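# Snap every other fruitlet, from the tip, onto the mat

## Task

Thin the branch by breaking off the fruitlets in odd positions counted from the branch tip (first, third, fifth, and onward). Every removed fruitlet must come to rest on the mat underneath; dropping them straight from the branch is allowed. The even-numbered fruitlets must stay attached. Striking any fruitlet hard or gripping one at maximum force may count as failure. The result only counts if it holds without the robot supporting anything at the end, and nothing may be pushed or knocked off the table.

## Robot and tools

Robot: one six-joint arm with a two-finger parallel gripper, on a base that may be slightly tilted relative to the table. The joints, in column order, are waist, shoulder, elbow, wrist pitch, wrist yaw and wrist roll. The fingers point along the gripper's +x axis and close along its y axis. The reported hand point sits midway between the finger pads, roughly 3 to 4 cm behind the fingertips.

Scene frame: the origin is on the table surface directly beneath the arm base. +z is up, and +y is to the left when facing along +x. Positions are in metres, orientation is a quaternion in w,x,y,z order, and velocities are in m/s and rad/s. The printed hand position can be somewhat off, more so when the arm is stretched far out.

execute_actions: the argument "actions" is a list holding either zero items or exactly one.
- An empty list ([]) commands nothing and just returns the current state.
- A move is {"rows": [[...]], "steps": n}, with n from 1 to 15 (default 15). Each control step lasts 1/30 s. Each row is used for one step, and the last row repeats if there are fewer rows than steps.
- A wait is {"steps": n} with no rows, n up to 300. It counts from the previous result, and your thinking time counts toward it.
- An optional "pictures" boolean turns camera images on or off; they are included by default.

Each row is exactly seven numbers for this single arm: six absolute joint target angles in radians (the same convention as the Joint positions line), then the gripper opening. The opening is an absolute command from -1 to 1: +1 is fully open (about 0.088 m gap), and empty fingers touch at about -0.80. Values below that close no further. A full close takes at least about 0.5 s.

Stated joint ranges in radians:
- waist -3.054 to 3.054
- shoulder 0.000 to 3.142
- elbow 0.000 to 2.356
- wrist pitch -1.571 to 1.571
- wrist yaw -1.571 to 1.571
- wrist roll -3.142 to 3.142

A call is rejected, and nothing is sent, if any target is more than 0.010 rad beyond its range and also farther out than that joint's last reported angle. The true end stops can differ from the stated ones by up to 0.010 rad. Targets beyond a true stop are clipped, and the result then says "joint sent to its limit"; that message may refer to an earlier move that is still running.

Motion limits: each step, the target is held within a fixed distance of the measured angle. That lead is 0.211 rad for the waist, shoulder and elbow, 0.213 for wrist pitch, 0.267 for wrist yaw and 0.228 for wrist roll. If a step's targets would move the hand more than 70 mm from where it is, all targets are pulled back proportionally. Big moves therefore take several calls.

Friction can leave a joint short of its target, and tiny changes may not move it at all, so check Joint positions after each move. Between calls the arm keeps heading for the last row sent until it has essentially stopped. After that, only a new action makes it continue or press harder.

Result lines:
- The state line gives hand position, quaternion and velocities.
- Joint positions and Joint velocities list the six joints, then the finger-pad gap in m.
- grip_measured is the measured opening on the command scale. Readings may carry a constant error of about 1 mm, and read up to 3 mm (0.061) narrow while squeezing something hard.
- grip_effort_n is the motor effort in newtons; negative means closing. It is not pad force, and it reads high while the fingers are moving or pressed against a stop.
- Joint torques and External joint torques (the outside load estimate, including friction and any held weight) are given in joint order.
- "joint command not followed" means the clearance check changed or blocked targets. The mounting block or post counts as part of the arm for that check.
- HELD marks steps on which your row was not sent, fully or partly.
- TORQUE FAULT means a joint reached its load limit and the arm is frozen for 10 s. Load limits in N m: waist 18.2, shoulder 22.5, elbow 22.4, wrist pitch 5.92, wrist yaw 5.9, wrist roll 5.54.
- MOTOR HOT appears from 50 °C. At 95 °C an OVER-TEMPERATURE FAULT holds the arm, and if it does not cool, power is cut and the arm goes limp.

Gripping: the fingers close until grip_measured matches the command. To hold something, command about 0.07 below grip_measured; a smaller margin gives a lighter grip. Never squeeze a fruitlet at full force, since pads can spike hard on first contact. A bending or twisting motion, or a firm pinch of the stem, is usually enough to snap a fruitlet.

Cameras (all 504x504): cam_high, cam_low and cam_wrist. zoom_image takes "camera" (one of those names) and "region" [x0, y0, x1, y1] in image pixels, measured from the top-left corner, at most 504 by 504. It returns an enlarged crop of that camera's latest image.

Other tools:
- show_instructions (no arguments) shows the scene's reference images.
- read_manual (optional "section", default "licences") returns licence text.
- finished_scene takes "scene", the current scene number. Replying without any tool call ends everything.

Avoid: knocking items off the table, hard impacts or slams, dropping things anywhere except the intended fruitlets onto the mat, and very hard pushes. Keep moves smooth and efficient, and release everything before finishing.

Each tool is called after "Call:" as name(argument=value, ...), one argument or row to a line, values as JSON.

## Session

Call:
show_instructions(
)

Call:
execute_actions(
  actions=[],
)

Reference images for this scene: manual page 1, manual page 2, manual page 3, manual page 4.

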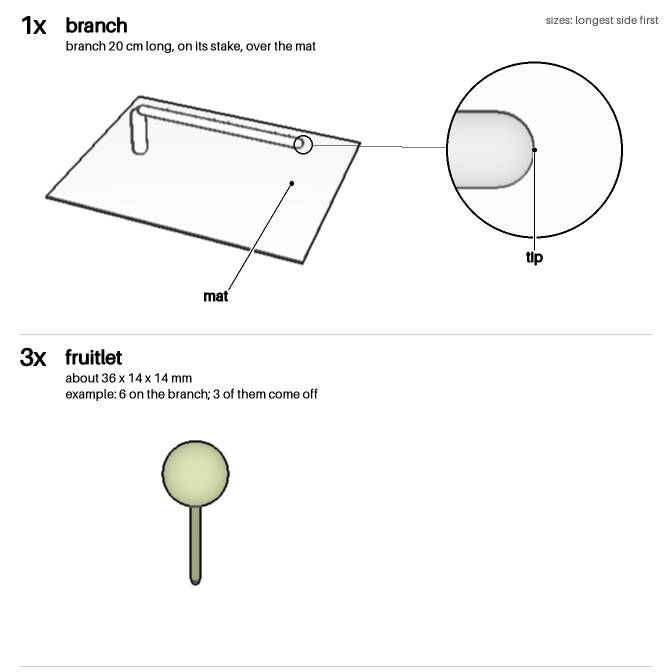

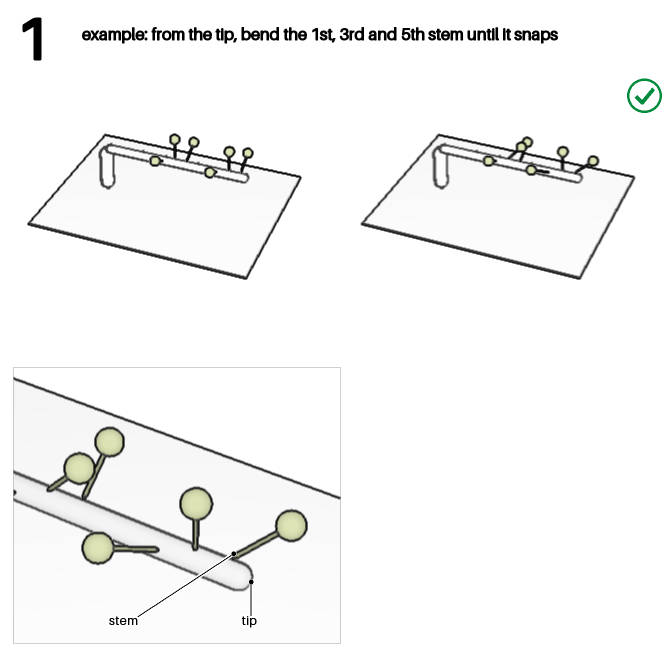

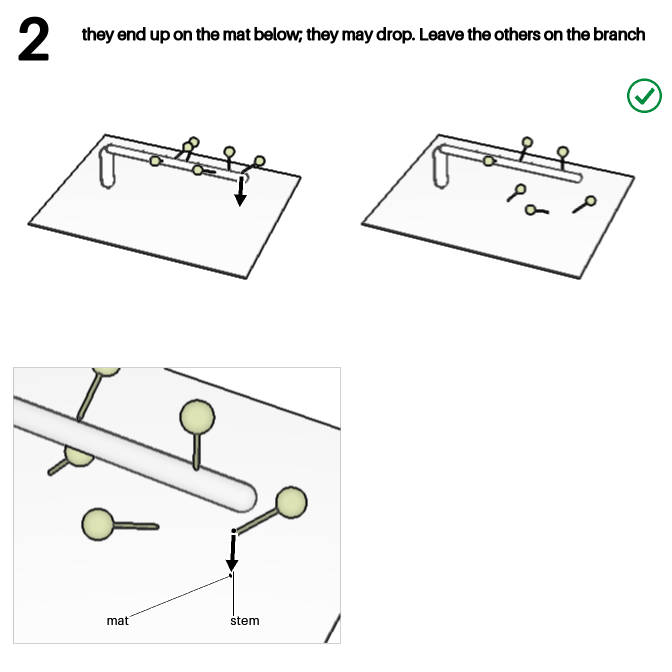

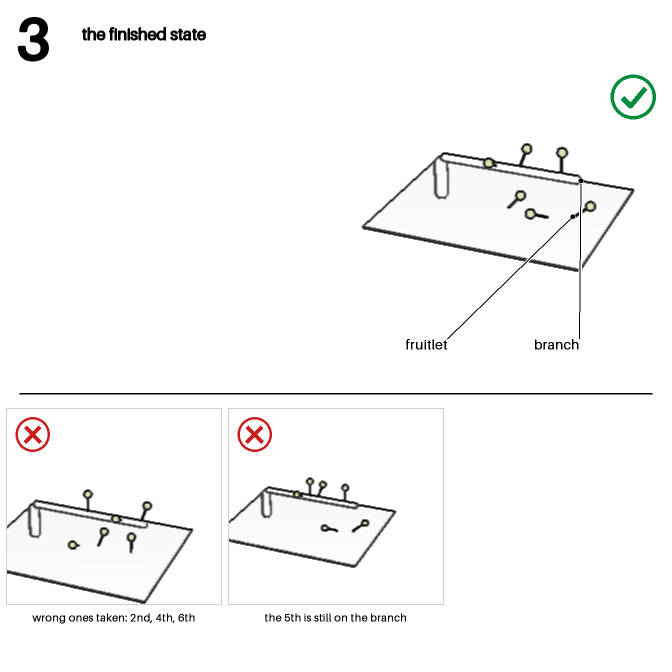

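Scene clock: 0.00 s of 4200.00 s.
end_effector_position=(+0.2314, -0.1137, +0.1306) grip_measured=+0.562 grip_effort_n=n/a end_effector_quat_wxyz=(+0.461, +0.536, +0.463, -0.535) end_effector_velocity=(-0.003, +0.002, +0.001) end_effector_angular_velocity=(+0.005, +0.013, -0.004)
Joint positions: [-0.658  2.355  0.996 -0.724 -0.607  0.939  0.067]
Joint velocities: [-0.002 -0.002  0.002 -0.022  0.007 -0.007 -0.   ]
Joint torques (N m, as the arm reports them, + toward a larger angle): no reading
External joint torques (N m, as the arm's controller estimates them; a push from outside toward a larger angle lowers the number): no reading
Motor temperatures (°C, as the motors report them): [35 29 29 25 26 26]
Heat: hottest waist 35 °C (+0.0 °C/min).

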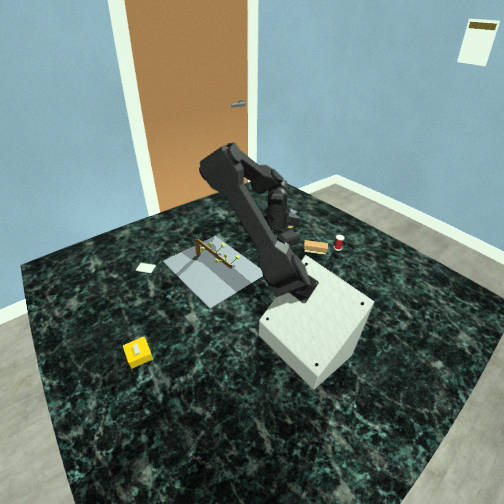

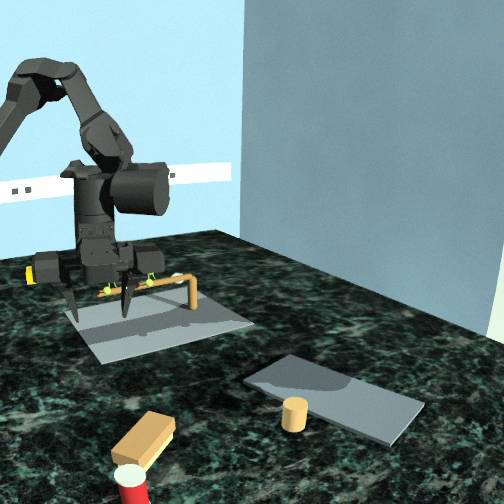

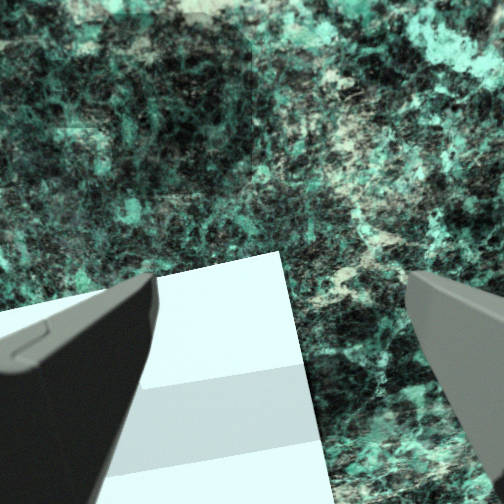

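Call:
execute_actions(
  actions=[
    {"rows":[[-0.658,2.33,1.05,-0.78,-0.62,0.7,0.0],[-0.658,2.30,1.11,-0.85,-0.63,0.45,0.0],[-0.65,2.27,1.17,-0.92,-0.64,0.2,0.0],[-0.63,2.25,1.23,-0.98,-0.65,-0.05,0.0],[-0.61,2.23,1.28,-1.03,-0.66,-0.3,0.0],[-0.59,2.22,1.32,-1.07,-0.67,-0.55,0.0],[-0.57,2.21,1.35,-1.10,-0.675,-0.8,0.0]],"steps":15},
  ],
  pictures=false,
)

Call:
execute_actions(
  actions=[
    {"rows":[[-0.55,2.205,1.37,-1.12,-0.68,-1.05,0.0],[-0.53,2.2,1.39,-1.14,-0.684,-1.3,0.0],[-0.51,2.197,1.41,-1.155,-0.687,-1.55,0.0],[-0.49,2.194,1.42,-1.165,-0.69,-1.8,0.0],[-0.47,2.19,1.435,-1.175,-0.692,-2.0,0.0],[-0.455,2.187,1.445,-1.183,-0.694,-2.15,0.0],[-0.444,2.185,1.45,-1.188,-0.695,-2.24,0.0]],"steps":15},
  ],
)

Scene clock: 24.63 s of 4200.00 s.
end_effector_position=(+0.3177, -0.0567, +0.2156) grip_measured=+0.007 grip_effort_n=-15.1 end_effector_quat_wxyz=(+0.690, +0.236, +0.644, -0.230) end_effector_velocity=(-0.026, +0.012, -0.009) end_effector_angular_velocity=(-0.015, +0.136, +1.691)
Joint positions: [-0.571  2.205  1.345 -1.09  -0.674  0.035  0.039]
Joint velocities: [-0.002  0.032 -0.002 -0.154 -0.007 -1.81  -0.002]
Joint torques (N m, as the arm reports them, + toward a larger angle): [-4.76 -5.27  5.15  0.17 -0.05 -0.27]
External joint torques (N m, as the arm's controller estimates them; a push from outside toward a larger angle lowers the number): [ 0.93  0.33  0.61 -0.24 -0.03 -0.27]
Motor temperatures (°C, as the motors report them): [36 30 30 25 26 26]
Heat: hottest waist 36 °C (+2.4 °C/min).
Steps of this call (steps 1 to 90: nothing new was sent; then 21.13 s passed at rest; steps 91 to 105: all 15 steps of this action). Readings (joint positions):
91: [-0.658 2.355 1.004 -0.740 -0.608 0.882]
92: [-0.658 2.352 1.023 -0.773 -0.610 0.819]
94: [-0.655 2.332 1.086 -0.861 -0.621 0.698]
98: [-0.611 2.257 1.263 -1.009 -0.657 0.470]
105: the state above

Scene clock: 25.13 s of 4200.00 s.
end_effector_position=(+0.3399, -0.0121, +0.2082) grip_measured=+0.003 grip_effort_n=-15.1 end_effector_quat_wxyz=(+0.694, -0.127, +0.697, +0.127) end_effector_velocity=(-0.005, +0.004, +0.003) end_effector_angular_velocity=(+0.040, +0.007, +1.792)
Joint positions: [-0.443  2.193  1.442 -1.184 -0.693 -0.896  0.039]
Joint velocities: [-0.012 -0.002 -0.002 -0.037 -0.022 -1.824  0.   ]
Joint torques (N m, as the arm reports them, + toward a larger angle): [-5.32 -6.66  5.41 -0.04 -0.11 -0.27]
External joint torques (N m, as the arm's controller estimates them; a push from outside toward a larger angle lowers the number): [ 0.88 -0.88  1.09 -0.27 -0.06 -0.27]
Motor temperatures (°C, as the motors report them): [36 30 30 25 26 26]
Heat: hottest waist 36 °C (+2.4 °C/min).
Steps of this call (steps 1 to 15: all 15 steps of this action). Readings (joint positions):
1: [-0.569 2.206 1.345 -1.097 -0.674 -0.028]
2: [-0.565 2.206 1.350 -1.110 -0.674 -0.090]
4: [-0.543 2.206 1.374 -1.133 -0.677 -0.213]
8: [-0.472 2.200 1.426 -1.168 -0.690 -0.462]
15: the state above

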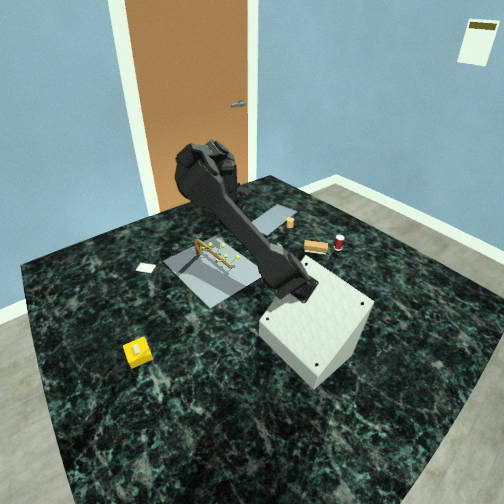

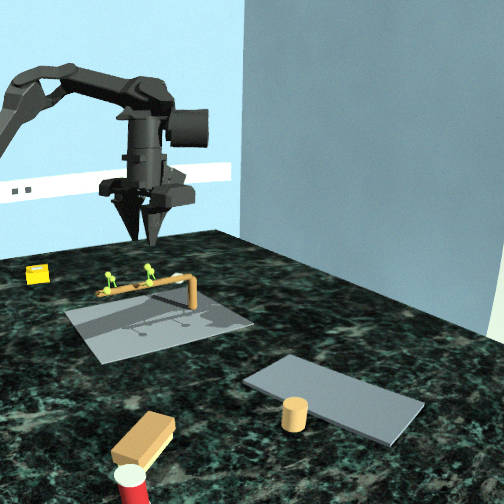

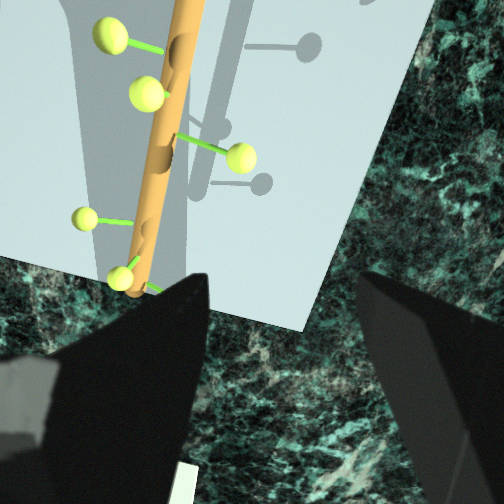

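Roll needs ~0.75 s more.

Call:
execute_actions(
  actions=[
    {"rows":[[-0.444,2.185,1.45,-1.188,-0.695,-2.24,0.0]],"steps":15},
  ],
  pictures=false,
)

Call:
execute_actions(
  actions=[
    {"rows":[[-0.444,2.185,1.45,-1.188,-0.695,-2.24,0.0]],"steps":12},
  ],
)

Scene clock: 37.23 s of 4200.00 s.
end_effector_position=(+0.3398, -0.0119, +0.2085) grip_measured=+0.003 grip_effort_n=-15.1 end_effector_quat_wxyz=(-0.466, +0.530, -0.468, -0.532) end_effector_velocity=(-0.001, +0.005, +0.002) end_effector_angular_velocity=(+0.026, -0.002, -0.020)
Joint positions: [-0.443  2.193  1.442 -1.186 -0.694 -2.234  0.039]
Joint velocities: [-0.002 -0.002  0.002 -0.022 -0.022  0.007 -0.   ]
Joint torques (N m, as the arm reports them, + toward a larger angle): [-5.27 -6.61  5.32 -0.1  -0.11 -0.27]
External joint torques (N m, as the arm's controller estimates them; a push from outside toward a larger angle lowers the number): [ 0.99 -0.76  1.01 -0.27 -0.07 -0.27]
Motor temperatures (°C, as the motors report them): [37 31 30 25 26 26]
Heat: hottest waist 37 °C (+3.2 °C/min).
Steps of this call (steps 1 to 45: the robot went on to your last target; steps 46 to 110: nothing new was sent; then 7.93 s passed at rest; steps 111 to 125: all 15 steps of this action). Readings (joint positions):
111: [-0.443 2.193 1.442 -1.186 -0.694 -2.234]
112: [-0.443 2.193 1.442 -1.186 -0.693 -2.234]
114: [-0.443 2.193 1.442 -1.186 -0.693 -2.234]
118: [-0.443 2.193 1.442 -1.186 -0.693 -2.234]
125: the state above

Scene clock: 37.63 s of 4200.00 s.
end_effector_position=(+0.3398, -0.0119, +0.2085) grip_measured=+0.003 grip_effort_n=-15.1 end_effector_quat_wxyz=(-0.466, +0.530, -0.468, -0.532) end_effector_velocity=(-0.002, -0.002, +0.002) end_effector_angular_velocity=(-0.003, +0.003, -0.003)
Joint positions: [-0.443  2.193  1.442 -1.186 -0.694 -2.234  0.039]
Joint velocities: [-0.007 -0.002 -0.002 -0.007  0.007 -0.007 -0.   ]
Joint torques (N m, as the arm reports them, + toward a larger angle): [-5.25 -6.61  5.33 -0.08 -0.1  -0.26]
External joint torques (N m, as the arm's controller estimates them; a push from outside toward a larger angle lowers the number): [ 0.98 -0.89  1.09 -0.25 -0.07 -0.25]
Motor temperatures (°C, as the motors report them): [37 31 30 25 26 26]
Heat: hottest waist 37 °C (+3.2 °C/min).
Steps of this call (steps 1 to 12: all 12 steps of this action). Readings (joint positions):
1: [-0.443 2.193 1.442 -1.186 -0.694 -2.234]
2: [-0.443 2.193 1.442 -1.186 -0.693 -2.234]
4: [-0.443 2.193 1.442 -1.186 -0.694 -2.234]
8: [-0.443 2.193 1.442 -1.186 -0.693 -2.234]
12: the state above

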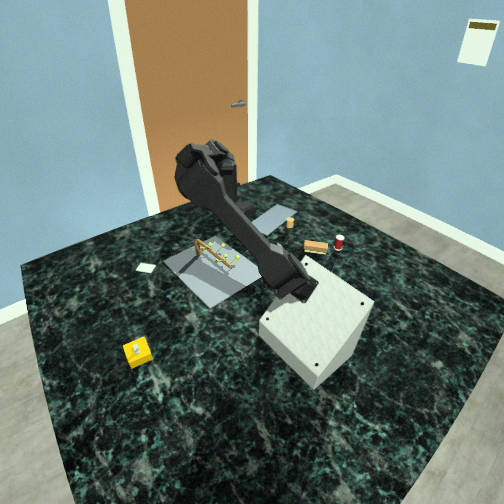

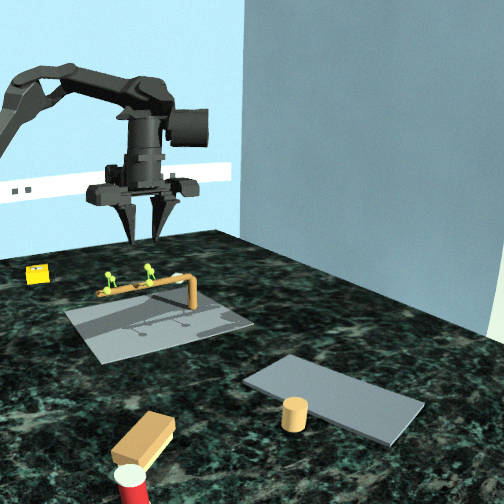

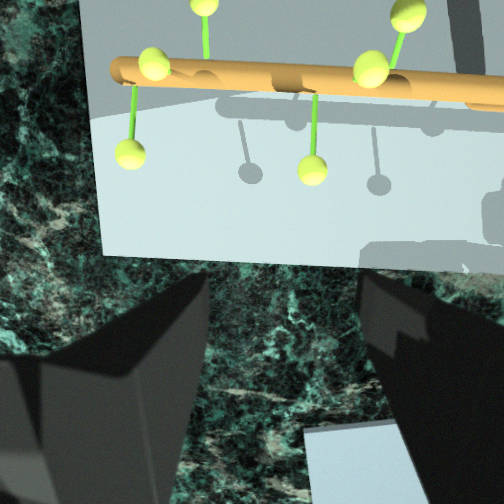

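Call:
execute_actions(
  actions=[
    {"rows":[[-0.415,2.175,1.457,-1.195,-0.703,-2.2,0.0],[-0.386,2.155,1.473,-1.205,-0.713,-2.16,0.0],[-0.357,2.128,1.492,-1.214,-0.723,-2.12,0.0]],"steps":15},
  ],
)

Scene clock: 56.30 s of 4200.00 s.
end_effector_position=(+0.3559, +0.0302, +0.2108) grip_measured=+0.003 grip_effort_n=-15.1 end_effector_quat_wxyz=(-0.464, +0.535, -0.465, -0.531) end_effector_velocity=(-0.006, +0.000, -0.000) end_effector_angular_velocity=(+0.002, +0.020, -0.042)
Joint positions: [-0.356  2.132  1.489 -1.211 -0.721 -2.127  0.039]
Joint velocities: [-0.002 -0.002 -0.007 -0.022  0.007  0.022 -0.   ]
Joint torques (N m, as the arm reports them, + toward a larger angle): [-5.45 -6.18  4.87 -0.09 -0.1   0.21]
External joint torques (N m, as the arm's controller estimates them; a push from outside toward a larger angle lowers the number): [ 0.94 -0.46  0.7  -0.26 -0.06  0.21]
Motor temperatures (°C, as the motors report them): [38 32 31 25 26 26]
Heat: hottest waist 38 °C (+3.2 °C/min).
Steps of this call (steps 1 to 15: the robot went on to your last target; steps 16 to 90: nothing new was sent; then 15.17 s passed at rest; steps 91 to 105: all 15 steps of this action). Readings (joint positions):
91: [-0.442 2.193 1.443 -1.187 -0.693 -2.232]
92: [-0.436 2.190 1.447 -1.191 -0.694 -2.217]
94: [-0.408 2.177 1.459 -1.201 -0.704 -2.173]
98: [-0.358 2.140 1.484 -1.208 -0.721 -2.139]
105: the state above

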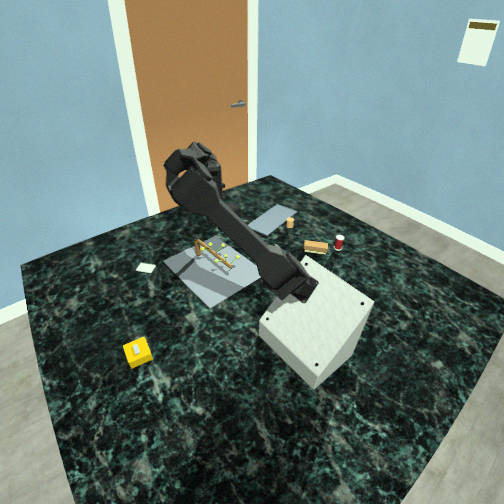

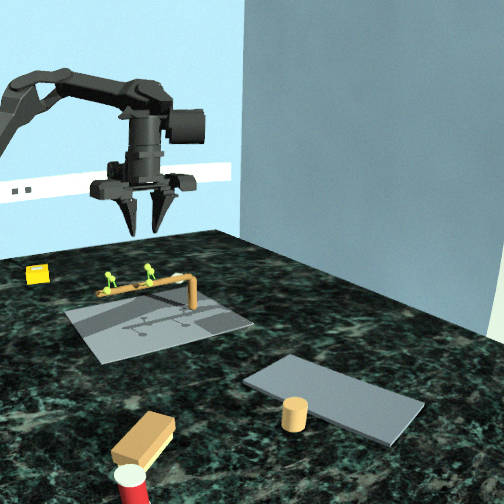

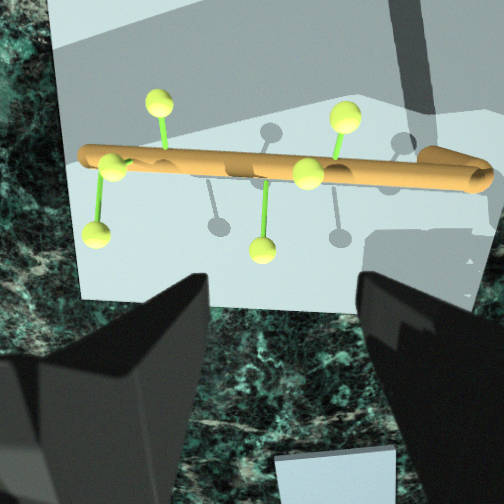

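Call:
zoom_image(
  camera="cam_wrist",
  region=[240, 80, 400, 280],
)

Call:
zoom_image(
  camera="cam_low",
  region=[85, 250, 215, 320],
)

Region (240, 80, 400, 280) of cam_wrist's 504x504 image, scaled by 2.520, with more detail than that image has; it fills the left 403 columns of this view, and the rest is white.

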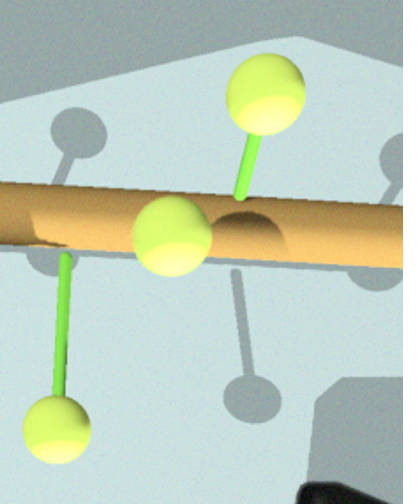

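Region (85, 250, 215, 320) of cam_low's 504x504 image, scaled by 3.877, with more detail than that image has; it fills the top 271 rows of this view, and the rest is white.

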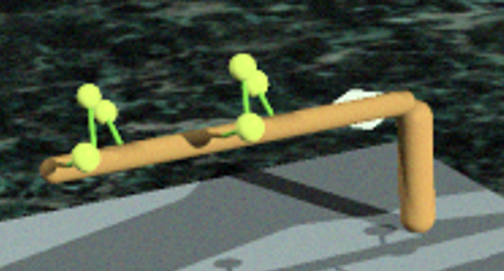

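Call:
execute_actions(
  actions=[
    {"rows":[[-0.33,2.138,1.475,-1.17,-0.728,-2.09,-0.1],[-0.30,2.146,1.458,-1.12,-0.734,-2.05,-0.2],[-0.27,2.154,1.44,-1.07,-0.74,-2.01,-0.25],[-0.24,2.163,1.42,-1.02,-0.747,-1.97,-0.25],[-0.215,2.173,1.40,-0.97,-0.753,-1.935,-0.25],[-0.189,2.184,1.38,-0.925,-0.759,-1.90,-0.25]],"steps":15},
  ],
)

Scene clock: 111.57 s of 4200.00 s.
end_effector_position=(+0.3697, +0.0457, +0.1387) grip_measured=-0.245 grip_effort_n=-15.1 end_effector_quat_wxyz=(-0.463, +0.530, -0.469, -0.534) end_effector_velocity=(+0.014, -0.011, +0.012) end_effector_angular_velocity=(+0.012, -0.084, -0.025)
Joint positions: [-0.187  2.176  1.386 -0.932 -0.756 -1.911  0.027]
Joint velocities: [-0.046 -0.002 -0.002  0.066 -0.022  0.037 -0.001]
Joint torques (N m, as the arm reports them, + toward a larger angle): [-5.54 -5.31  3.35  0.13 -0.13  0.22]
External joint torques (N m, as the arm's controller estimates them; a push from outside toward a larger angle lowers the number): [ 1.05  0.89 -0.32  0.   -0.09  0.22]
Motor temperatures (°C, as the motors report them): [40 33 31 25 26 26]
Heat: hottest waist 40 °C (+2.0 °C/min).
Steps of this call (steps 1 to 15: the robot went on to your last target; steps 16 to 90: nothing new was sent; then 51.77 s passed at rest; steps 91 to 105: all 15 steps of this action). Readings (joint positions):
91: [-0.354 2.132 1.488 -1.206 -0.721 -2.118]
92: [-0.348 2.132 1.483 -1.183 -0.722 -2.101]
94: [-0.318 2.134 1.466 -1.113 -0.731 -2.050]
98: [-0.217 2.159 1.413 -0.981 -0.750 -1.948]
105: the state above

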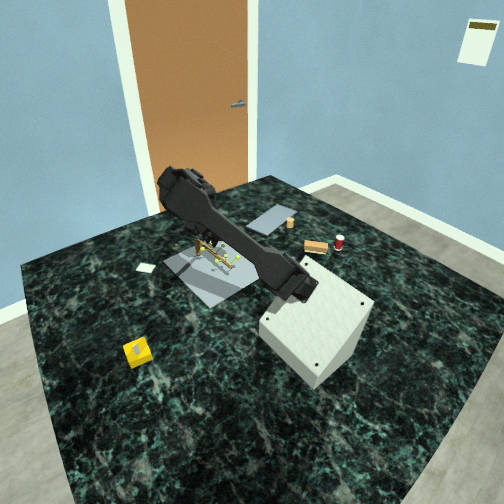

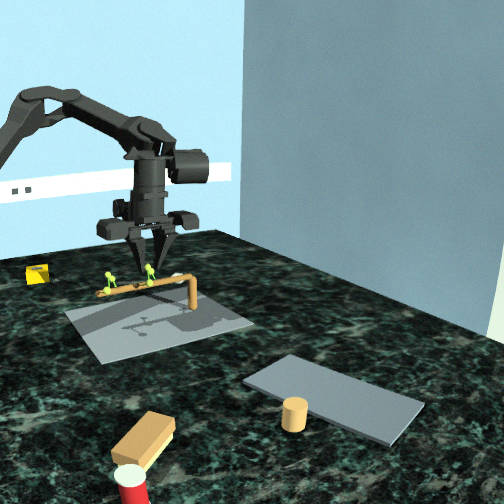

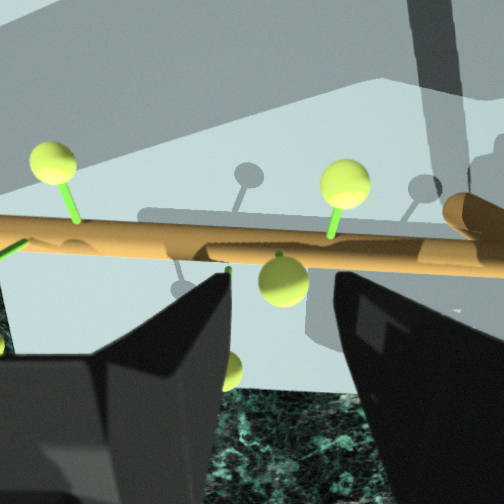

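Call:
execute_actions(
  actions=[
    {"rows":[[-0.175,2.184,1.37,-0.905,-0.759,-1.895,-0.25],[-0.163,2.19,1.353,-0.877,-0.762,-1.88,-0.25],[-0.151,2.195,1.337,-0.849,-0.764,-1.865,-0.25]],"steps":13},
  ],
)

Scene clock: 119.53 s of 4200.00 s.
end_effector_position=(+0.3678, +0.0473, +0.1204) grip_measured=-0.247 grip_effort_n=-15.1 end_effector_quat_wxyz=(-0.461, +0.530, -0.468, -0.537) end_effector_velocity=(+0.001, +0.001, +0.001) end_effector_angular_velocity=(+0.006, -0.008, -0.019)
Joint positions: [-0.151  2.185  1.344 -0.853 -0.761 -1.872  0.027]
Joint velocities: [-0.002 -0.002 -0.002  0.007 -0.007  0.022 -0.   ]
Joint torques (N m, as the arm reports them, + toward a larger angle): [-5.59 -4.91  3.08  0.16 -0.17  0.22]
External joint torques (N m, as the arm's controller estimates them; a push from outside toward a larger angle lowers the number): [ 1.09  1.37 -0.5   0.01 -0.11  0.22]
Motor temperatures (°C, as the motors report them): [40 33 31 25 26 26]
Heat: hottest waist 40 °C (+2.0 °C/min).
Steps of this call (steps 1 to 15: the robot went on to your last target; steps 16 to 90: nothing new was sent; then 4.53 s passed at rest; steps 91 to 103: all 13 steps of this action). Readings (joint positions):
91: [-0.188 2.176 1.384 -0.923 -0.756 -1.905]
92: [-0.186 2.176 1.379 -0.909 -0.756 -1.900]
94: [-0.174 2.177 1.364 -0.880 -0.759 -1.886]
98: [-0.153 2.184 1.347 -0.860 -0.760 -1.875]
103: the state above

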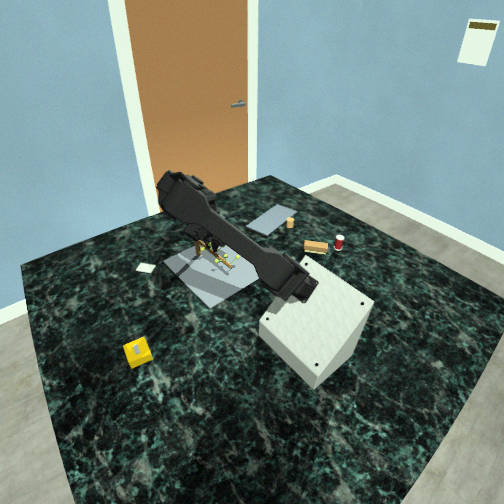

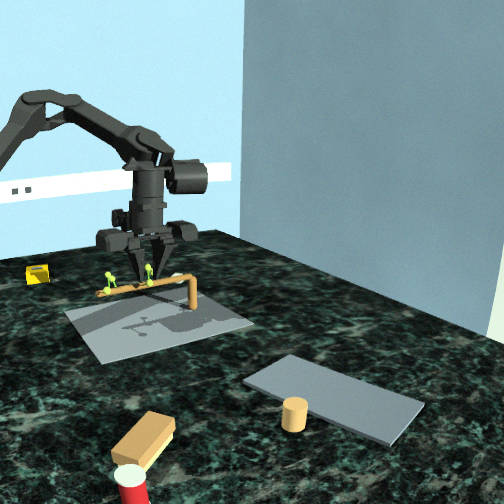

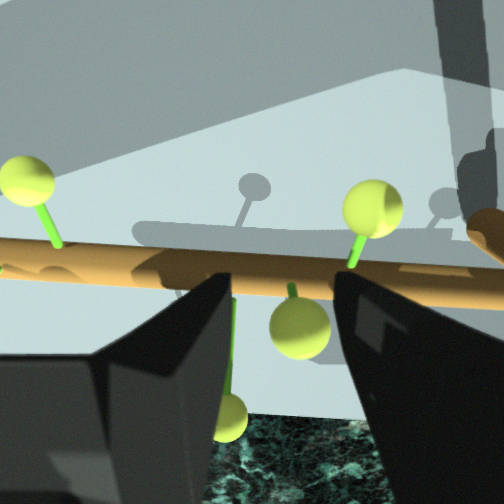

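Call:
execute_actions(
  actions=[
    {"rows":[[-0.150,2.2,1.361,-0.856,-0.764,-1.87,-0.33]],"steps":12},
  ],
)

Scene clock: 129.27 s of 4200.00 s.
end_effector_position=(+0.3704, +0.0477, +0.1212) grip_measured=-0.326 grip_effort_n=-15.1 end_effector_quat_wxyz=(-0.460, +0.532, -0.466, -0.536) end_effector_velocity=(-0.003, +0.002, -0.001) end_effector_angular_velocity=(+0.010, +0.016, -0.006)
Joint positions: [-0.151  2.187  1.354 -0.853 -0.761 -1.871  0.023]
Joint velocities: [ 0.002  0.002  0.002 -0.022 -0.007 -0.007 -0.001]
Joint torques (N m, as the arm reports them, + toward a larger angle): [-5.54 -4.72  4.62 -0.11 -0.16  0.03]
External joint torques (N m, as the arm's controller estimates them; a push from outside toward a larger angle lowers the number): [ 1.09  1.59  1.01 -0.27 -0.11  0.03]
Motor temperatures (°C, as the motors report them): [41 32 30 25 26 26]
Heat: hottest waist 41 °C (+2.0 °C/min).
Steps of this call (steps 1 to 15: the robot went on to your last target; steps 16 to 90: nothing new was sent; then 6.33 s passed at rest; steps 91 to 102: all 12 steps of this action). Readings (joint positions):
91: [-0.151 2.185 1.344 -0.851 -0.761 -1.871]
92: [-0.151 2.185 1.346 -0.851 -0.761 -1.871]
94: [-0.151 2.187 1.349 -0.851 -0.761 -1.871]
98: [-0.151 2.187 1.353 -0.853 -0.761 -1.871]
102: the state above

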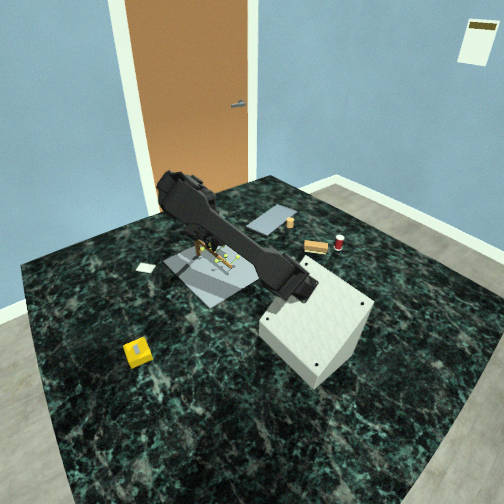

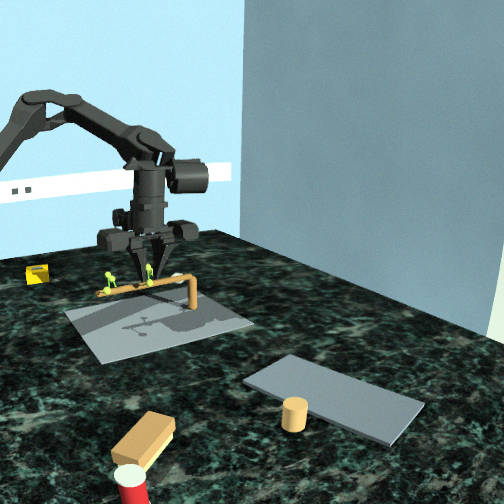

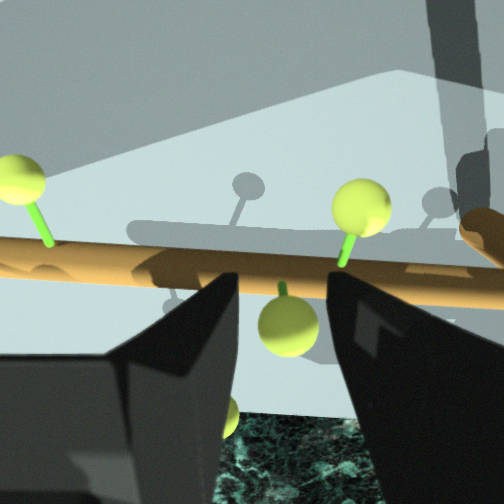

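Call:
execute_actions(
  actions=[
    {"rows":[[-0.150,2.195,1.358,-0.856,-0.764,-1.87,-0.42],[-0.150,2.195,1.358,-0.856,-0.764,-1.87,-0.47],[-0.150,2.195,1.358,-0.856,-0.764,-1.87,-0.505]],"steps":15},
  ],
  pictures=false,
)

Call:
execute_actions(
  actions=[
    {"rows":[[-0.150,2.195,1.358,-0.856,-0.764,-1.87,-0.53]],"steps":10},
  ],
)

Scene clock: 136.97 s of 4200.00 s.
end_effector_position=(+0.3703, +0.0476, +0.1211) grip_measured=-0.501 grip_effort_n=-15.1 end_effector_quat_wxyz=(-0.461, +0.532, -0.466, -0.536) end_effector_velocity=(-0.001, +0.002, +0.002) end_effector_angular_velocity=(+0.008, -0.001, +0.033)
Joint positions: [-0.151  2.188  1.354 -0.854 -0.761 -1.871  0.014]
Joint velocities: [-0.002 -0.007 -0.002 -0.007 -0.007 -0.037 -0.001]
Joint torques (N m, as the arm reports them, + toward a larger angle): [-5.53 -5.31  4.26 -0.1  -0.17  0.03]
External joint torques (N m, as the arm's controller estimates them; a push from outside toward a larger angle lowers the number): [ 1.2   1.    0.62 -0.27 -0.12  0.03]
Motor temperatures (°C, as the motors report them): [41 32 30 25 26 26]
Heat: hottest waist 41 °C (+2.0 °C/min).
Steps of this call (steps 1 to 15: the robot went on to your last target; steps 16 to 90: nothing new was sent; then 4.20 s passed at rest; steps 91 to 105: all 15 steps of this action). Readings (joint positions):
91: [-0.151 2.188 1.354 -0.853 -0.761 -1.871]
92: [-0.151 2.188 1.354 -0.854 -0.761 -1.871]
94: [-0.151 2.188 1.354 -0.854 -0.761 -1.871]
98: [-0.151 2.188 1.354 -0.854 -0.761 -1.871]
105: the state above

Scene clock: 137.30 s of 4200.00 s.
end_effector_position=(+0.3703, +0.0476, +0.1211) grip_measured=-0.526 grip_effort_n=-15.1 end_effector_quat_wxyz=(-0.461, +0.532, -0.466, -0.536) end_effector_velocity=(-0.002, -0.003, +0.002) end_effector_angular_velocity=(-0.006, +0.001, +0.012)
Joint positions: [-0.151  2.188  1.354 -0.854 -0.761 -1.871  0.013]
Joint velocities: [-0.007 -0.002 -0.002 -0.007  0.007 -0.022 -0.001]
Joint torques (N m, as the arm reports them, + toward a larger angle): [-5.53 -5.34  4.27 -0.1  -0.17  0.03]
External joint torques (N m, as the arm's controller estimates them; a push from outside toward a larger angle lowers the number): [ 1.2   1.02  0.62 -0.27 -0.11  0.03]
Motor temperatures (°C, as the motors report them): [41 32 30 25 26 26]
Heat: hottest waist 41 °C (+2.0 °C/min).
Steps of this call (steps 1 to 10: all 10 steps of this action). Readings (joint positions):
1: [-0.151 2.188 1.354 -0.854 -0.761 -1.871]
2: [-0.151 2.188 1.354 -0.854 -0.761 -1.871]
4: [-0.151 2.188 1.354 -0.854 -0.761 -1.871]
8: [-0.151 2.188 1.354 -0.854 -0.761 -1.871]
10: the state above

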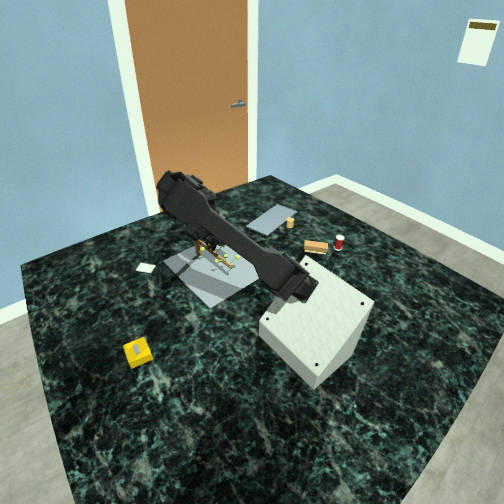

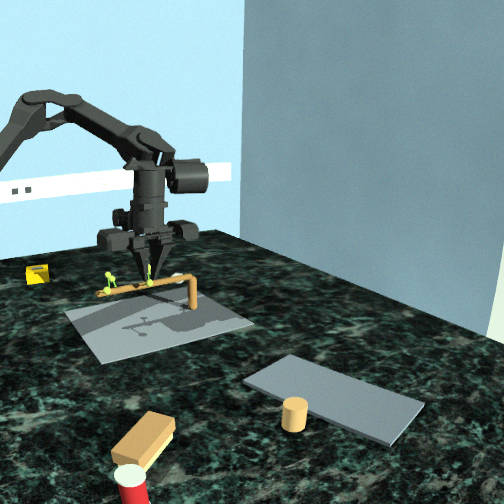

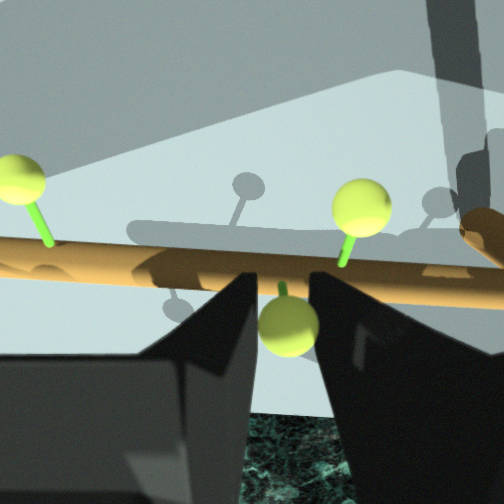

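No contact yet. Step on.

Call:
execute_actions(
  actions=[
    {"rows":[[-0.150,2.195,1.358,-0.856,-0.764,-1.87,-0.55]],"steps":10},
  ],
  pictures=false,
)

Scene clock: 140.17 s of 4200.00 s.
end_effector_position=(+0.3703, +0.0476, +0.1211) grip_measured=-0.547 grip_effort_n=-15.1 end_effector_quat_wxyz=(-0.461, +0.532, -0.466, -0.536) end_effector_velocity=(-0.001, +0.003, +0.001) end_effector_angular_velocity=(+0.023, +0.000, +0.000)
Joint positions: [-0.151  2.188  1.354 -0.854 -0.761 -1.871  0.012]
Joint velocities: [-0.002 -0.002 -0.002 -0.007 -0.022 -0.007 -0.001]
Joint torques (N m, as the arm reports them, + toward a larger angle): [-5.52 -5.34  4.27 -0.1  -0.17  0.03]
External joint torques (N m, as the arm's controller estimates them; a push from outside toward a larger angle lowers the number): [ 1.26  0.95  0.68 -0.26 -0.12  0.03]
Motor temperatures (°C, as the motors report them): [41 32 30 25 26 26]
Heat: hottest waist 41 °C (+2.0 °C/min).
Steps of this call (steps 1 to 15: the robot went on to your last target; steps 16 to 76: nothing new was sent; steps 77 to 86: all 10 steps of this action). Readings (joint positions):
77: [-0.151 2.188 1.354 -0.854 -0.761 -1.871]
78: [-0.151 2.188 1.354 -0.854 -0.761 -1.871]
80: [-0.151 2.188 1.354 -0.854 -0.761 -1.871]
84: [-0.151 2.188 1.354 -0.854 -0.761 -1.871]
86: the state above

Call:
execute_actions(
  actions=[
    {"rows":[[-0.150,2.195,1.358,-0.856,-0.764,-1.87,-0.57]],"steps":10},
  ],
  pictures=false,
)

Scene clock: 143.80 s of 4200.00 s.
end_effector_position=(+0.3703, +0.0476, +0.1211) grip_measured=-0.567 grip_effort_n=-15.1 end_effector_quat_wxyz=(-0.461, +0.532, -0.466, -0.536) end_effector_velocity=(-0.001, -0.000, +0.002) end_effector_angular_velocity=(+0.008, -0.001, +0.012)
Joint positions: [-0.151  2.188  1.354 -0.854 -0.761 -1.871  0.011]
Joint velocities: [-0.007 -0.002 -0.002 -0.007 -0.007 -0.022 -0.001]
Joint torques (N m, as the arm reports them, + toward a larger angle): [-5.54 -5.34  4.27 -0.1  -0.17  0.03]
External joint torques (N m, as the arm's controller estimates them; a push from outside toward a larger angle lowers the number): [ 1.23  0.93  0.67 -0.26 -0.12  0.03]
Motor temperatures (°C, as the motors report them): [41 32 31 25 26 26]
Heat: hottest waist 41 °C (+2.0 °C/min).
Steps of this call (steps 1 to 15: the robot went on to your last target; steps 16 to 90: nothing new was sent; then 0.30 s passed at rest; steps 91 to 100: all 10 steps of this action). Readings (joint positions):
91: [-0.151 2.188 1.354 -0.854 -0.761 -1.871]
92: [-0.151 2.188 1.354 -0.854 -0.761 -1.871]
94: [-0.151 2.188 1.354 -0.854 -0.761 -1.871]
98: [-0.151 2.188 1.354 -0.854 -0.761 -1.871]
100: the state above

Call:
execute_actions(
  actions=[
    {"rows":[[-0.150,2.195,1.358,-0.856,-0.764,-1.87,-0.59]],"steps":10},
  ],
)

Scene clock: 148.57 s of 4200.00 s.
end_effector_position=(+0.3703, +0.0476, +0.1211) grip_measured=-0.587 grip_effort_n=-15.1 end_effector_quat_wxyz=(-0.461, +0.532, -0.466, -0.536) end_effector_velocity=(+0.002, +0.005, +0.001) end_effector_angular_velocity=(+0.020, -0.010, +0.017)
Joint positions: [-0.151  2.188  1.354 -0.854 -0.761 -1.871  0.01 ]
Joint velocities: [ 0.002 -0.007 -0.002  0.007 -0.022 -0.007 -0.001]
Joint torques (N m, as the arm reports them, + toward a larger angle): [-5.54 -5.33  4.27 -0.1  -0.17  0.03]
External joint torques (N m, as the arm's controller estimates them; a push from outside toward a larger angle lowers the number): [ 1.14  1.07  0.58 -0.28 -0.1   0.03]
Motor temperatures (°C, as the motors report them): [41 32 31 25 26 26]
Heat: hottest waist 41 °C (+1.0 °C/min).
Steps of this call (steps 1 to 15: the robot went on to your last target; steps 16 to 90: nothing new was sent; then 1.43 s passed at rest; steps 91 to 100: all 10 steps of this action). Readings (joint positions):
91: [-0.151 2.188 1.354 -0.854 -0.761 -1.871]
92: [-0.151 2.188 1.354 -0.854 -0.761 -1.871]
94: [-0.151 2.188 1.354 -0.854 -0.761 -1.871]
98: [-0.151 2.188 1.354 -0.854 -0.761 -1.871]
100: the state above

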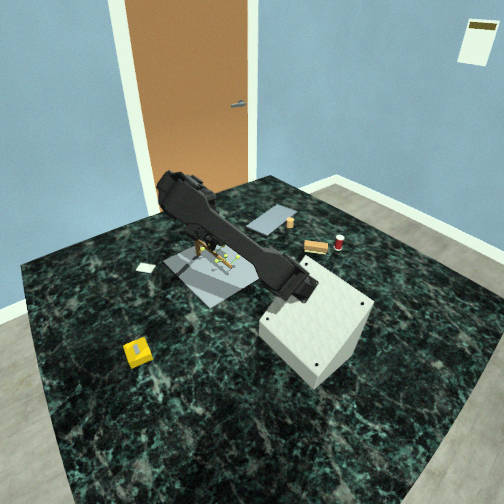

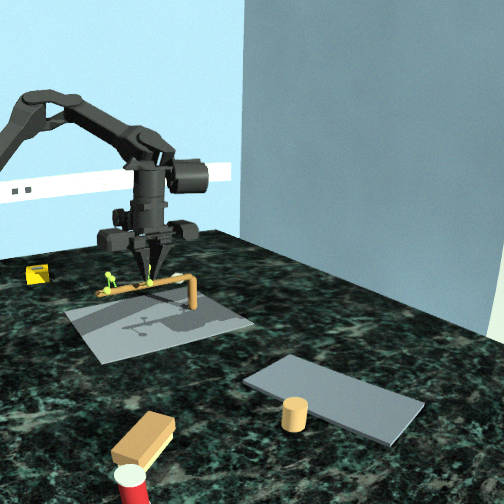

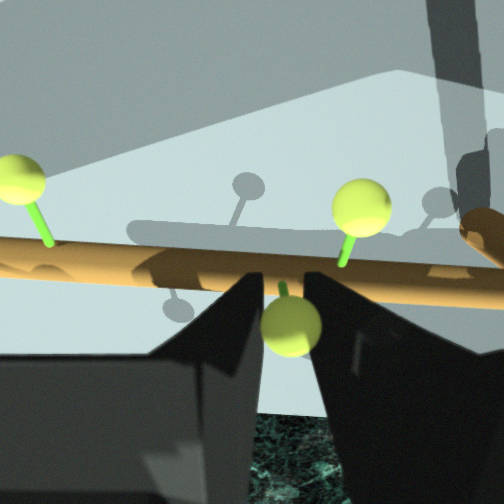

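Call:
zoom_image(
  camera="cam_low",
  region=[110, 220, 200, 300],
)

Region (110, 220, 200, 300) of cam_low's 504x504 image, scaled by 5.600, with more detail than that image has.

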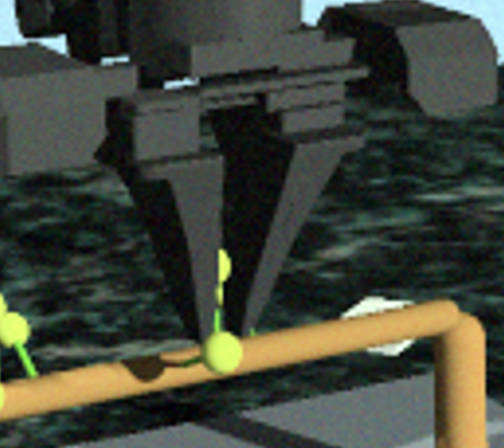

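Call:
execute_actions(
  actions=[
    {"rows":[[-0.151,2.188,1.354,-0.854,-0.761,-1.871,-0.33],[-0.151,2.188,1.354,-0.854,-0.761,-1.871,-0.33],[-0.151,2.188,1.354,-0.854,-0.761,-1.871,-0.33],[-0.151,2.188,1.354,-0.854,-0.761,-1.871,-0.33],[-0.151,2.188,1.354,-0.854,-0.761,-1.871,-0.33],[-0.158,2.172,1.37,-0.885,-0.76,-1.884,-0.33],[-0.166,2.157,1.385,-0.919,-0.758,-1.897,-0.33]],"steps":15},
  ],
)

Scene clock: 185.23 s of 4200.00 s.
end_effector_position=(+0.3705, +0.0533, +0.1340) grip_measured=-0.334 grip_effort_n=12.8 end_effector_quat_wxyz=(-0.461, +0.532, -0.466, -0.536) end_effector_velocity=(-0.005, +0.008, +0.005) end_effector_angular_velocity=(+0.011, +0.020, +0.005)
Joint positions: [-0.165  2.167  1.379 -0.913 -0.761 -1.889  0.023]
Joint velocities: [ 0.002 -0.017  0.007 -0.051 -0.007 -0.022  0.001]
Joint torques (N m, as the arm reports them, + toward a larger angle): [-5.63 -7.06  4.43 -0.13  0.04 -0.28]
External joint torques (N m, as the arm's controller estimates them; a push from outside toward a larger angle lowers the number): [ 0.93 -1.15  0.96 -0.25  0.07 -0.28]
Motor temperatures (°C, as the motors report them): [41 32 31 25 26 26]
Heat: hottest waist 41 °C (+0.0 °C/min).
Steps of this call (steps 1 to 15: the robot went on to your last target; steps 16 to 90: nothing new was sent; then 33.17 s passed at rest; steps 91 to 105: all 15 steps of this action). Readings (joint positions):
91: [-0.151 2.188 1.354 -0.854 -0.761 -1.871]
92: [-0.151 2.188 1.354 -0.854 -0.761 -1.871]
94: [-0.151 2.188 1.354 -0.854 -0.761 -1.871]
98: [-0.155 2.184 1.363 -0.889 -0.761 -1.879]
105: the state above

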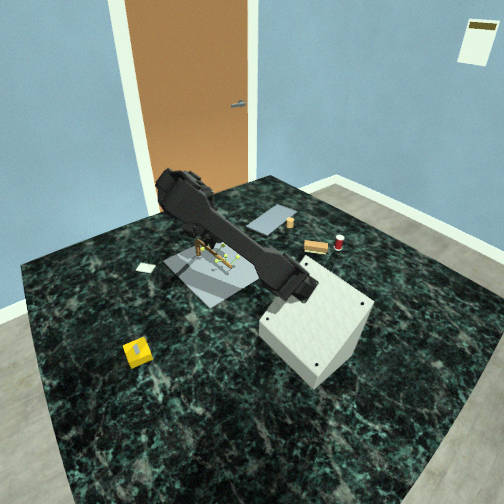

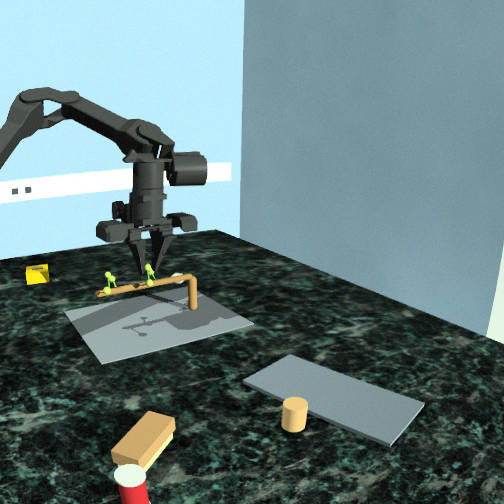

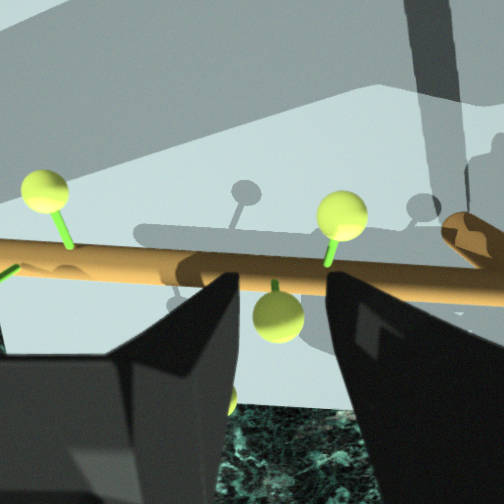

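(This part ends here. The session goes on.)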